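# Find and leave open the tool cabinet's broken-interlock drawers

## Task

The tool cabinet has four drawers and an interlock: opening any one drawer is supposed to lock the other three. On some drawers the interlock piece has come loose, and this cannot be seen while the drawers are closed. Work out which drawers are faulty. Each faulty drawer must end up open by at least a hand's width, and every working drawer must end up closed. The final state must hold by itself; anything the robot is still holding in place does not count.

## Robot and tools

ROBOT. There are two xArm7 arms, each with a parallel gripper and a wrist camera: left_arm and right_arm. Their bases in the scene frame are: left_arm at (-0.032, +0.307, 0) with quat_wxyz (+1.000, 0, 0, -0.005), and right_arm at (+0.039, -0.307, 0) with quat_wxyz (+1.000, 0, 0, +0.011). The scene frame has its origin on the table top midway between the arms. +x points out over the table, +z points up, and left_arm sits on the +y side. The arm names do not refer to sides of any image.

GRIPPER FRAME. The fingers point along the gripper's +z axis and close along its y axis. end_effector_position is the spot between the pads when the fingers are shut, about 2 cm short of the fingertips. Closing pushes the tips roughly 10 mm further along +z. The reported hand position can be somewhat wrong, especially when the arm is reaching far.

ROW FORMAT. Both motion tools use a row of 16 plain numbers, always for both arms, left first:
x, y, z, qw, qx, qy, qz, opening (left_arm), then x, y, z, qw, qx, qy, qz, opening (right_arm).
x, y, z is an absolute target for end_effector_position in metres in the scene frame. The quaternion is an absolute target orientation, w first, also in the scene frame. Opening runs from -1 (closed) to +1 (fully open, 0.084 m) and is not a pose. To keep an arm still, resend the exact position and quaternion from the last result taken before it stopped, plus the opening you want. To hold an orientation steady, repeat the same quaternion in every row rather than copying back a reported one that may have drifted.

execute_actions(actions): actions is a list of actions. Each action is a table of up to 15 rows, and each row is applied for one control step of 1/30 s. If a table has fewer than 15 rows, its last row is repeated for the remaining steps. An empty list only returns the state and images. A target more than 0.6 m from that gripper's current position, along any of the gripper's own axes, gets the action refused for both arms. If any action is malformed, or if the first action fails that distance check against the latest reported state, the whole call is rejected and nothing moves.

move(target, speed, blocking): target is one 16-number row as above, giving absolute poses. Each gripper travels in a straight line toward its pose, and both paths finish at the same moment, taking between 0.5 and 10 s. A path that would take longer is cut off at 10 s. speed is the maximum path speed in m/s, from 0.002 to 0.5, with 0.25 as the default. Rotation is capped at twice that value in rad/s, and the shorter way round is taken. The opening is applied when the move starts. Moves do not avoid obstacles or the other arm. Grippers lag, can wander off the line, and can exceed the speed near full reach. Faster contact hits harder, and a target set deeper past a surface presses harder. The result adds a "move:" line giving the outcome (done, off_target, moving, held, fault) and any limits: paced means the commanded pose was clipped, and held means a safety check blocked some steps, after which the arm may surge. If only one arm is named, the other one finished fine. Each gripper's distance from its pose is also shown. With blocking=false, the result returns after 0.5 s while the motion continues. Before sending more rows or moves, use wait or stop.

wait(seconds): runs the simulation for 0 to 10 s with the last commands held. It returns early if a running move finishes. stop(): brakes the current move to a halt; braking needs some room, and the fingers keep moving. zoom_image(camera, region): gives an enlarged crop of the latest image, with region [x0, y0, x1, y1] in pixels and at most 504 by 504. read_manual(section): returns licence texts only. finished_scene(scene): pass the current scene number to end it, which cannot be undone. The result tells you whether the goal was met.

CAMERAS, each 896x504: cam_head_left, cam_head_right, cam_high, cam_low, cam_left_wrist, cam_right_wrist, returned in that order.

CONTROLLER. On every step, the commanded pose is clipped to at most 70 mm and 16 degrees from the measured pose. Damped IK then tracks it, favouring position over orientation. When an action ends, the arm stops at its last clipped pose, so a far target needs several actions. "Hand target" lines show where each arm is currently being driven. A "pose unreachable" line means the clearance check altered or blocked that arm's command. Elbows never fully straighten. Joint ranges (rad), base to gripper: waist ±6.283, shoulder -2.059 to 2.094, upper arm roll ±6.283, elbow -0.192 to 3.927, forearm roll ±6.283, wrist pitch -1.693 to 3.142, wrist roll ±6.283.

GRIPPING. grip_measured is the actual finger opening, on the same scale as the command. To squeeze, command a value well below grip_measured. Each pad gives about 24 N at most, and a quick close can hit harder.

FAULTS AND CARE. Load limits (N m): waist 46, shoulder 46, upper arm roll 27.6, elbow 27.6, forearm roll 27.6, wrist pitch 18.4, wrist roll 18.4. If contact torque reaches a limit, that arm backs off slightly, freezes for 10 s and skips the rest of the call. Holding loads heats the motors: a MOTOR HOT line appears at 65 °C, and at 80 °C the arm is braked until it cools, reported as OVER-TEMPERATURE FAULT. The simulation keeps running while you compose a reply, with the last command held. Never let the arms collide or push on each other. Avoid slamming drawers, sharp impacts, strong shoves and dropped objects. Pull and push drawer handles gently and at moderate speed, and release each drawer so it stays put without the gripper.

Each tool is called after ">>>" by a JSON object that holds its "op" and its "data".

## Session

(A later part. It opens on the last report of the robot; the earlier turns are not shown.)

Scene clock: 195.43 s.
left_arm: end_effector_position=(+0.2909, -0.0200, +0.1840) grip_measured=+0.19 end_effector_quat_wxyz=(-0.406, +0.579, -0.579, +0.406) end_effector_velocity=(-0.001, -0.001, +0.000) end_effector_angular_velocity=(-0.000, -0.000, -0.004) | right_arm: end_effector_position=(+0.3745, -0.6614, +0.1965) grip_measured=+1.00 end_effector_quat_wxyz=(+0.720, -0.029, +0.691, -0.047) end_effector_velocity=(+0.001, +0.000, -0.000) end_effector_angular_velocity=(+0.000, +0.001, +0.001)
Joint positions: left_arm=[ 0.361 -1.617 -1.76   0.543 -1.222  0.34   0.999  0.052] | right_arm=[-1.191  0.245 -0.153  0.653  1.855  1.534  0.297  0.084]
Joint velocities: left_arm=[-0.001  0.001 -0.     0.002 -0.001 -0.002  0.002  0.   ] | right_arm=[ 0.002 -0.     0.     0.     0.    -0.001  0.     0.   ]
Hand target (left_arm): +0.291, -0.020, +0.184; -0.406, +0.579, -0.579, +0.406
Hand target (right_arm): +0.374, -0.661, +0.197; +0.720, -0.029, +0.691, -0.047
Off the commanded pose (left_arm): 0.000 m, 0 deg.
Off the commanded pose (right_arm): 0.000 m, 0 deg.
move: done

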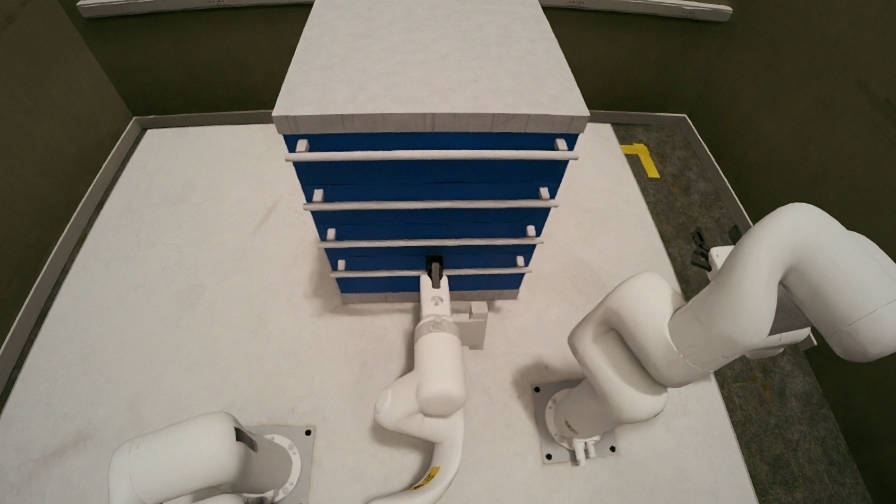

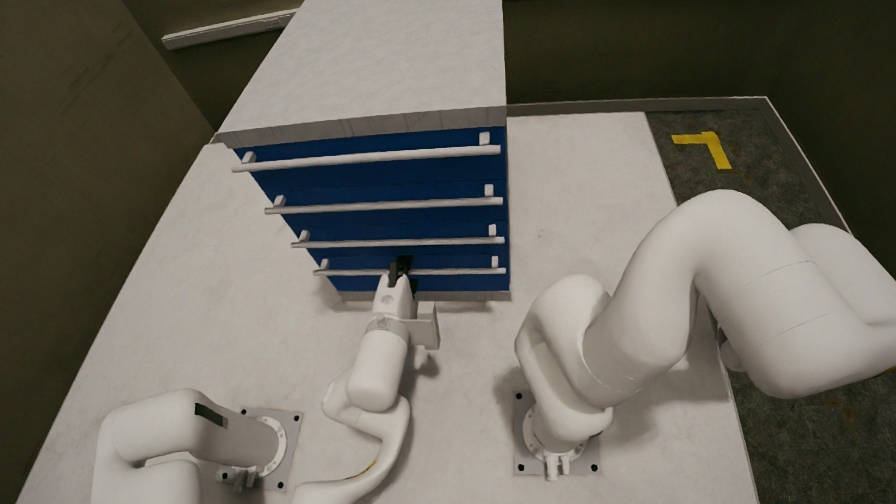

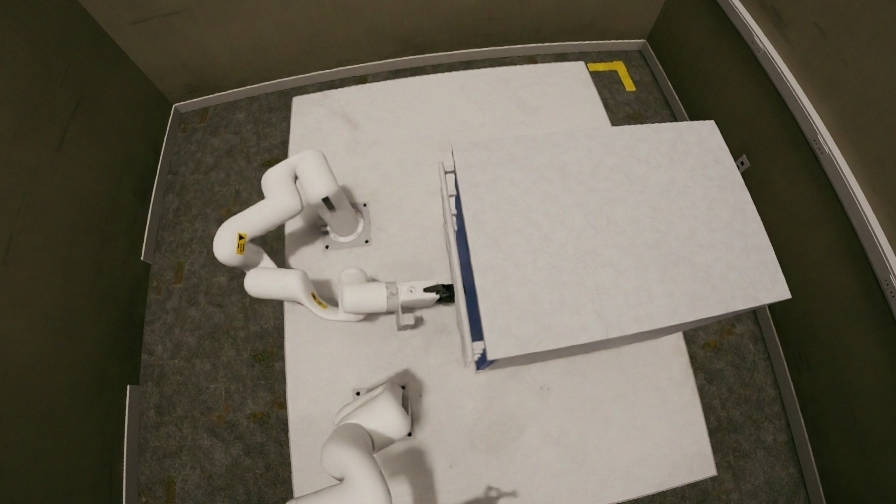

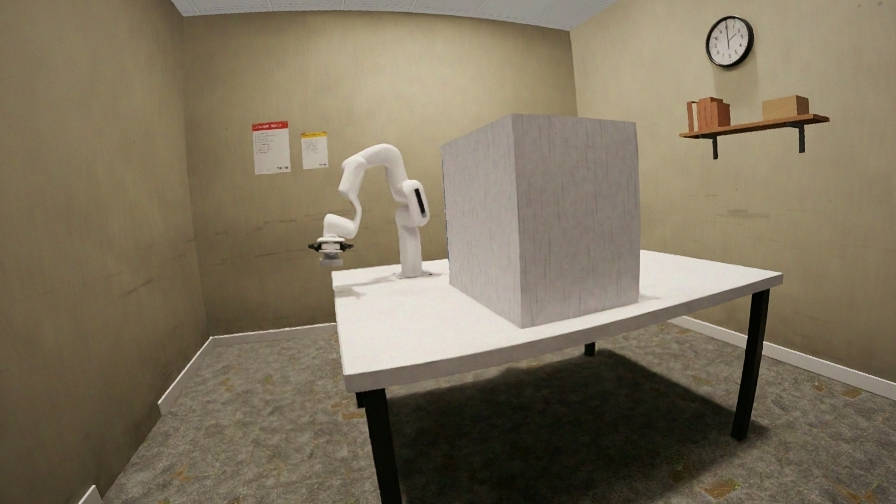

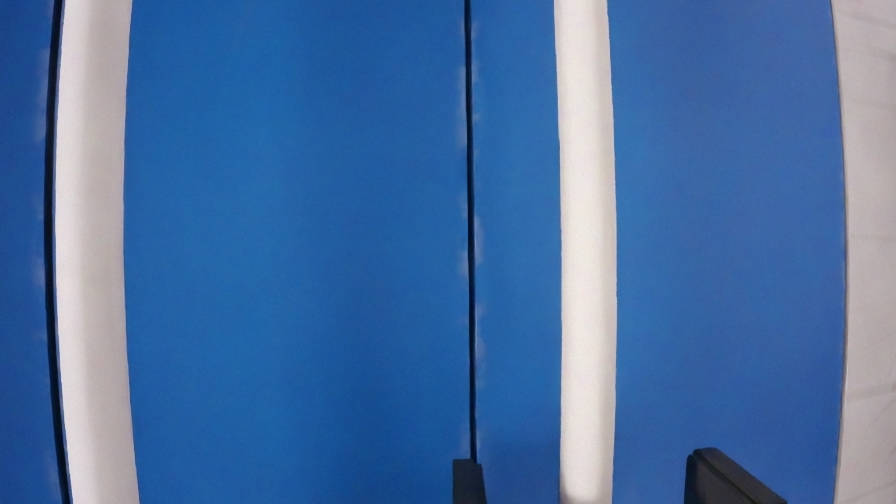

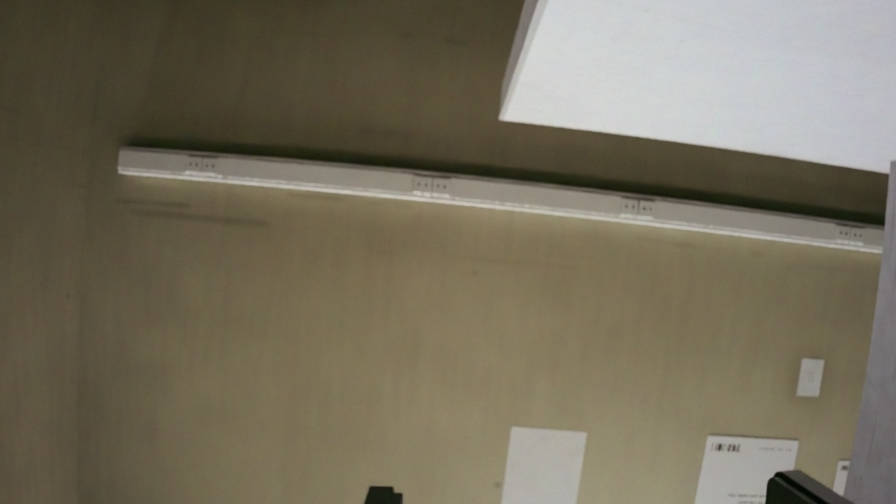

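>>> {"op": "move", "data": {"target": [0.291,-0.02,0.184,0.406,-0.579,0.579,-0.406,-1,0.3745,-0.6614,0.1965,0.720,-0.029,0.691,-0.047,1]}}

Scene clock: 201.90 s.
left_arm: end_effector_position=(+0.2912, -0.0199, +0.1854) grip_measured=-0.74 end_effector_quat_wxyz=(-0.406, +0.579, -0.578, +0.407) end_effector_velocity=(-0.000, +0.000, -0.001) end_effector_angular_velocity=(+0.002, +0.003, +0.001) | right_arm: end_effector_position=(+0.3745, -0.6614, +0.1965) grip_measured=+1.00 end_effector_quat_wxyz=(+0.720, -0.029, +0.691, -0.047) end_effector_velocity=(+0.001, +0.000, +0.000) end_effector_angular_velocity=(-0.001, -0.000, +0.002)
Joint positions: left_arm=[ 0.361 -1.616 -1.758  0.542 -1.221  0.337  0.999  0.011] | right_arm=[-1.191  0.245 -0.153  0.653  1.855  1.534  0.297  0.084]
Joint velocities: left_arm=[ 0.     0.003 -0.002  0.     0.002  0.    -0.002 -0.   ] | right_arm=[ 0.001  0.     0.     0.     0.     0.    -0.001 -0.   ]
Hand target (left_arm): +0.291, -0.020, +0.184; -0.406, +0.579, -0.579, +0.406
Hand target (right_arm): +0.374, -0.661, +0.196; +0.720, -0.029, +0.691, -0.047
Off the commanded pose (left_arm): 0.001 m, 0 deg.
Off the commanded pose (right_arm): 0.000 m, 0 deg.
move: done

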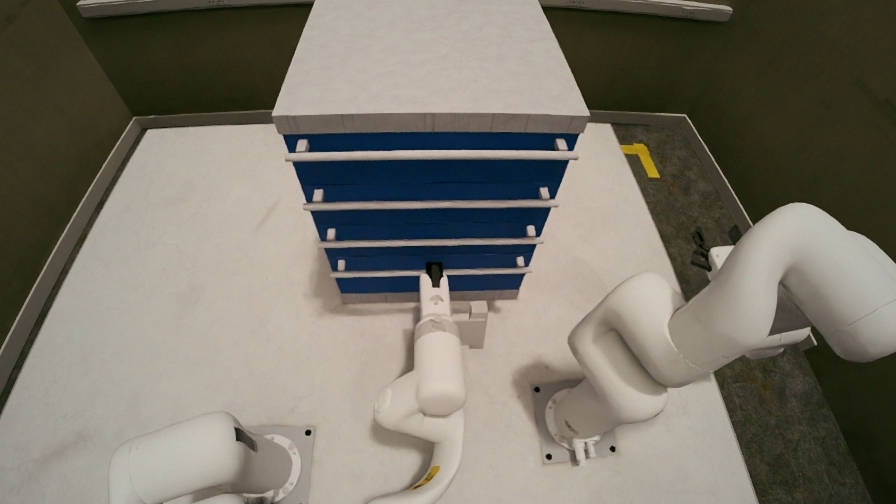

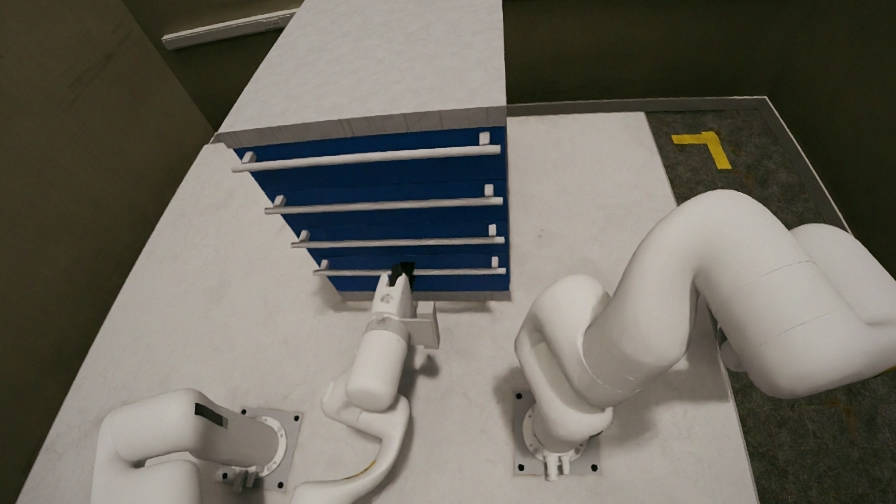

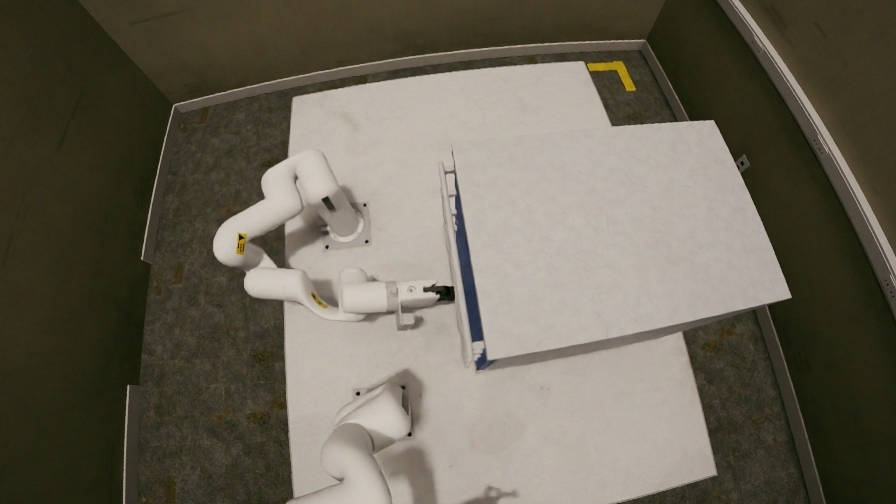

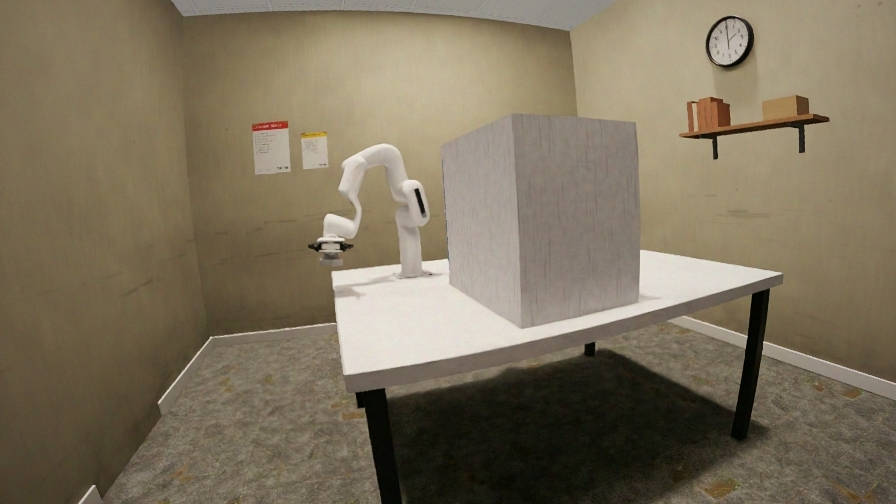

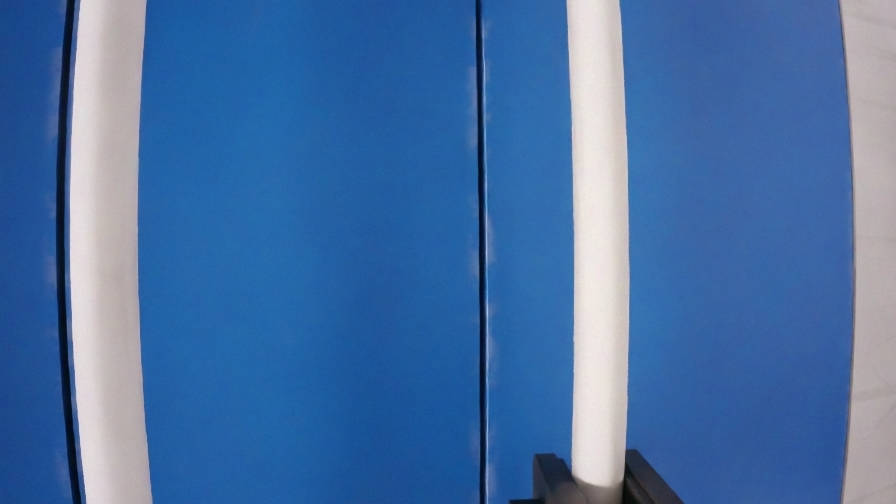

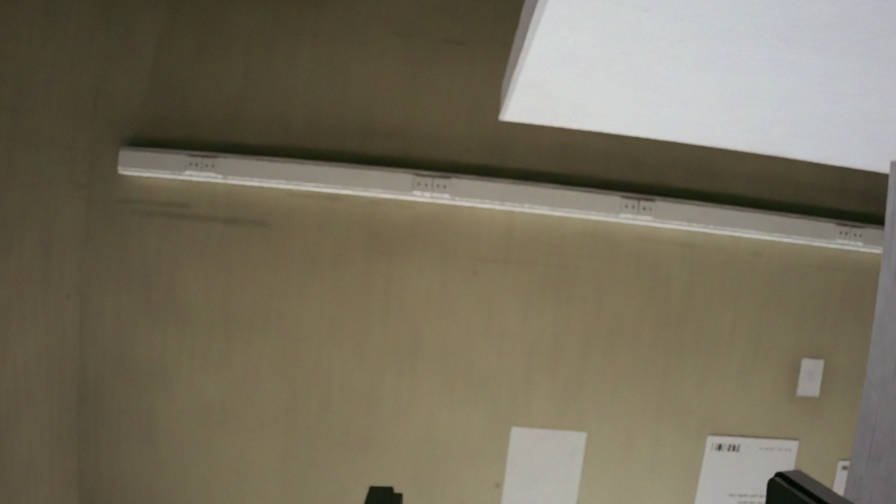

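>>> {"op": "move", "data": {"target": [0.17,-0.02,0.187,0.406,-0.579,0.579,-0.406,-1,0.3745,-0.6614,0.1965,0.720,-0.029,0.691,-0.047,1], "speed": 0.08}}

Scene clock: 208.73 s.
left_arm: end_effector_position=(+0.1704, -0.0205, +0.1860) grip_measured=-0.74 end_effector_quat_wxyz=(-0.406, +0.579, -0.580, +0.405) end_effector_velocity=(-0.000, +0.000, +0.001) end_effector_angular_velocity=(-0.001, -0.001, +0.001) | right_arm: end_effector_position=(+0.3745, -0.6614, +0.1965) grip_measured=+1.00 end_effector_quat_wxyz=(+0.720, -0.029, +0.691, -0.047) end_effector_velocity=(+0.000, +0.001, +0.000) end_effector_angular_velocity=(+0.002, -0.001, +0.001)
Joint positions: left_arm=[-0.129 -1.767 -1.695  0.452 -0.893  0.748  0.626  0.011] | right_arm=[-1.191  0.245 -0.153  0.653  1.855  1.534  0.297  0.084]
Joint velocities: left_arm=[-0.001 -0.003  0.001  0.    -0.     0.003 -0.     0.   ] | right_arm=[ 0.001  0.     0.    -0.001 -0.     0.001  0.001  0.   ]
Hand target (left_arm): +0.170, -0.020, +0.187; -0.405, +0.579, -0.579, +0.406
Hand target (right_arm): +0.375, -0.661, +0.196; +0.720, -0.029, +0.691, -0.047
Off the commanded pose (left_arm): 0.001 m, 0 deg.
Off the commanded pose (right_arm): 0.000 m, 0 deg.
move: done

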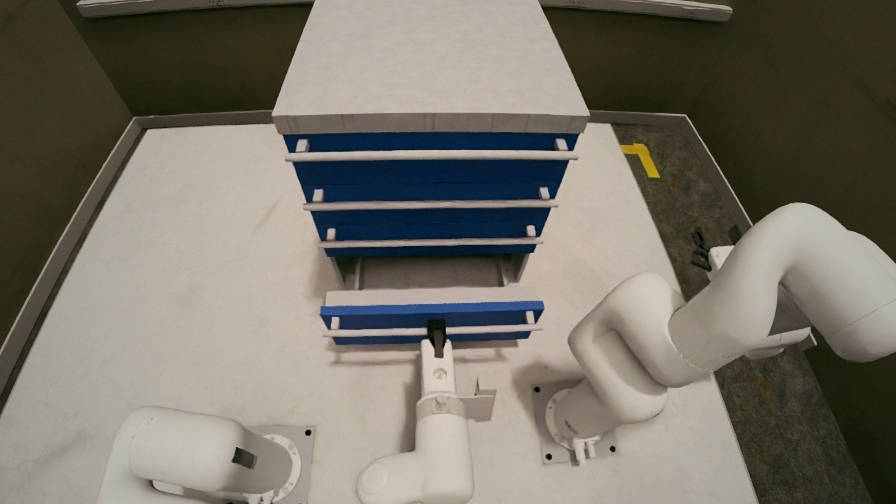

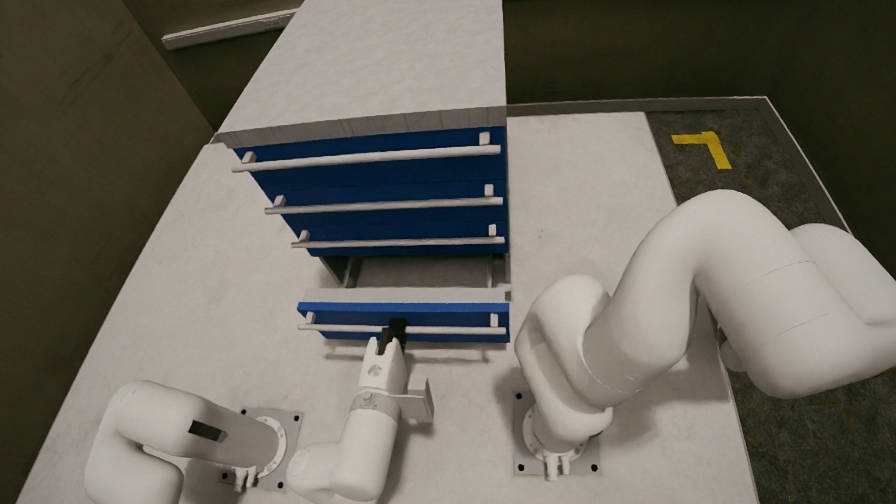

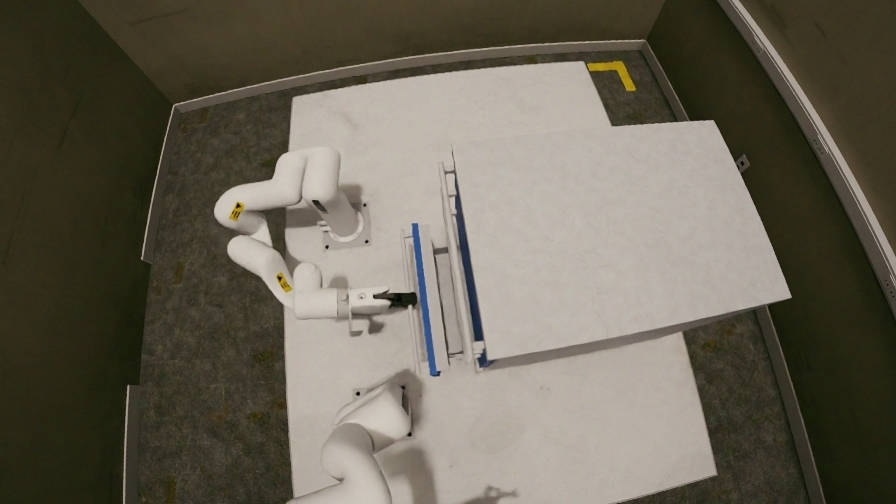

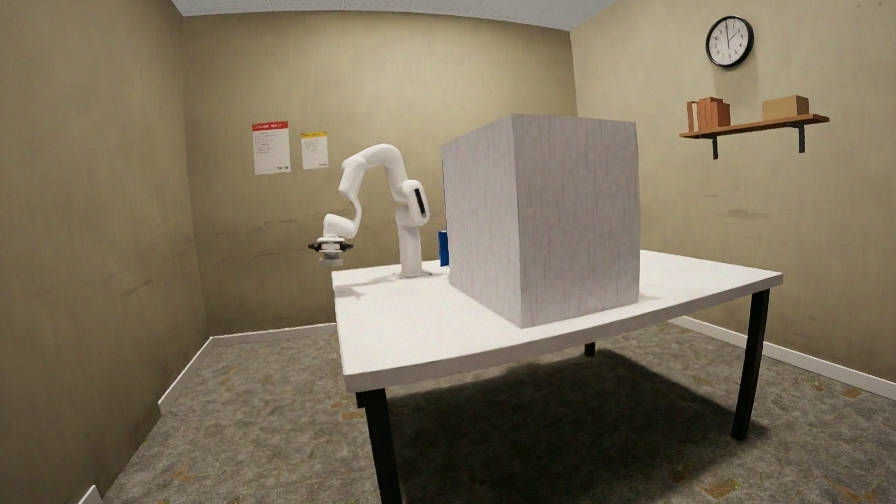

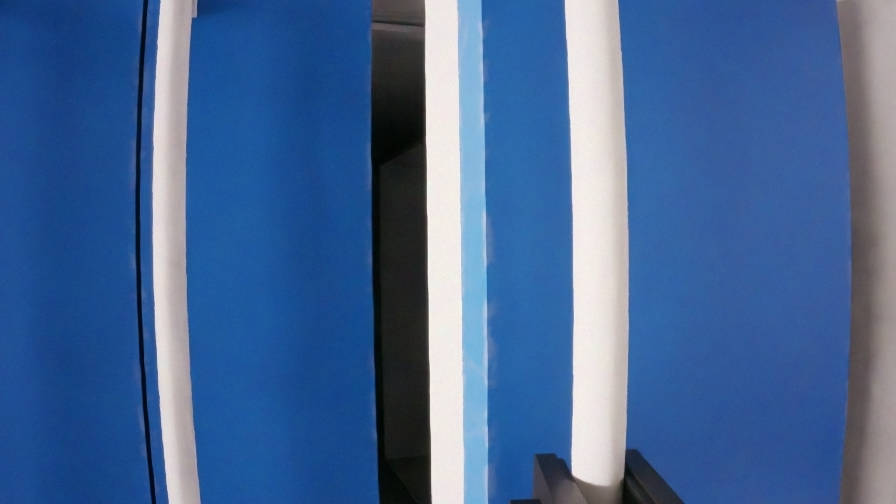

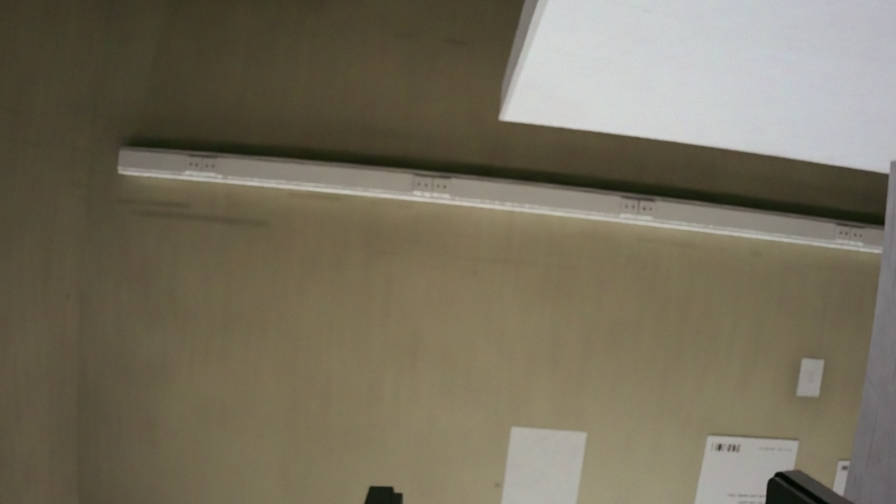

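>>> {"op": "zoom_image", "data": {"camera": "cam_head_left", "region": [300,220,560,360]}}

>>> {"op": "zoom_image", "data": {"camera": "cam_head_right", "region": [280,220,540,360]}}

Region (300, 220, 560, 360) of cam_head_left's 896x504 image, scaled by 1.938, with more detail than that image has; it fills the top 271 rows of this view, and the rest is white.

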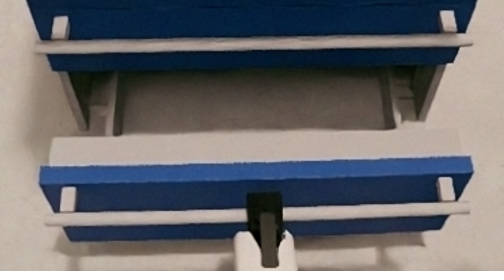

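Region (280, 220, 540, 360) of cam_head_right's 896x504 image, scaled by 1.938, with more detail than that image has; it fills the top 271 rows of this view, and the rest is white.

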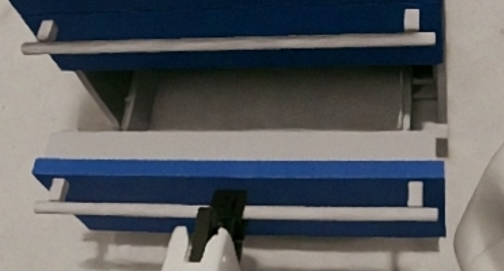

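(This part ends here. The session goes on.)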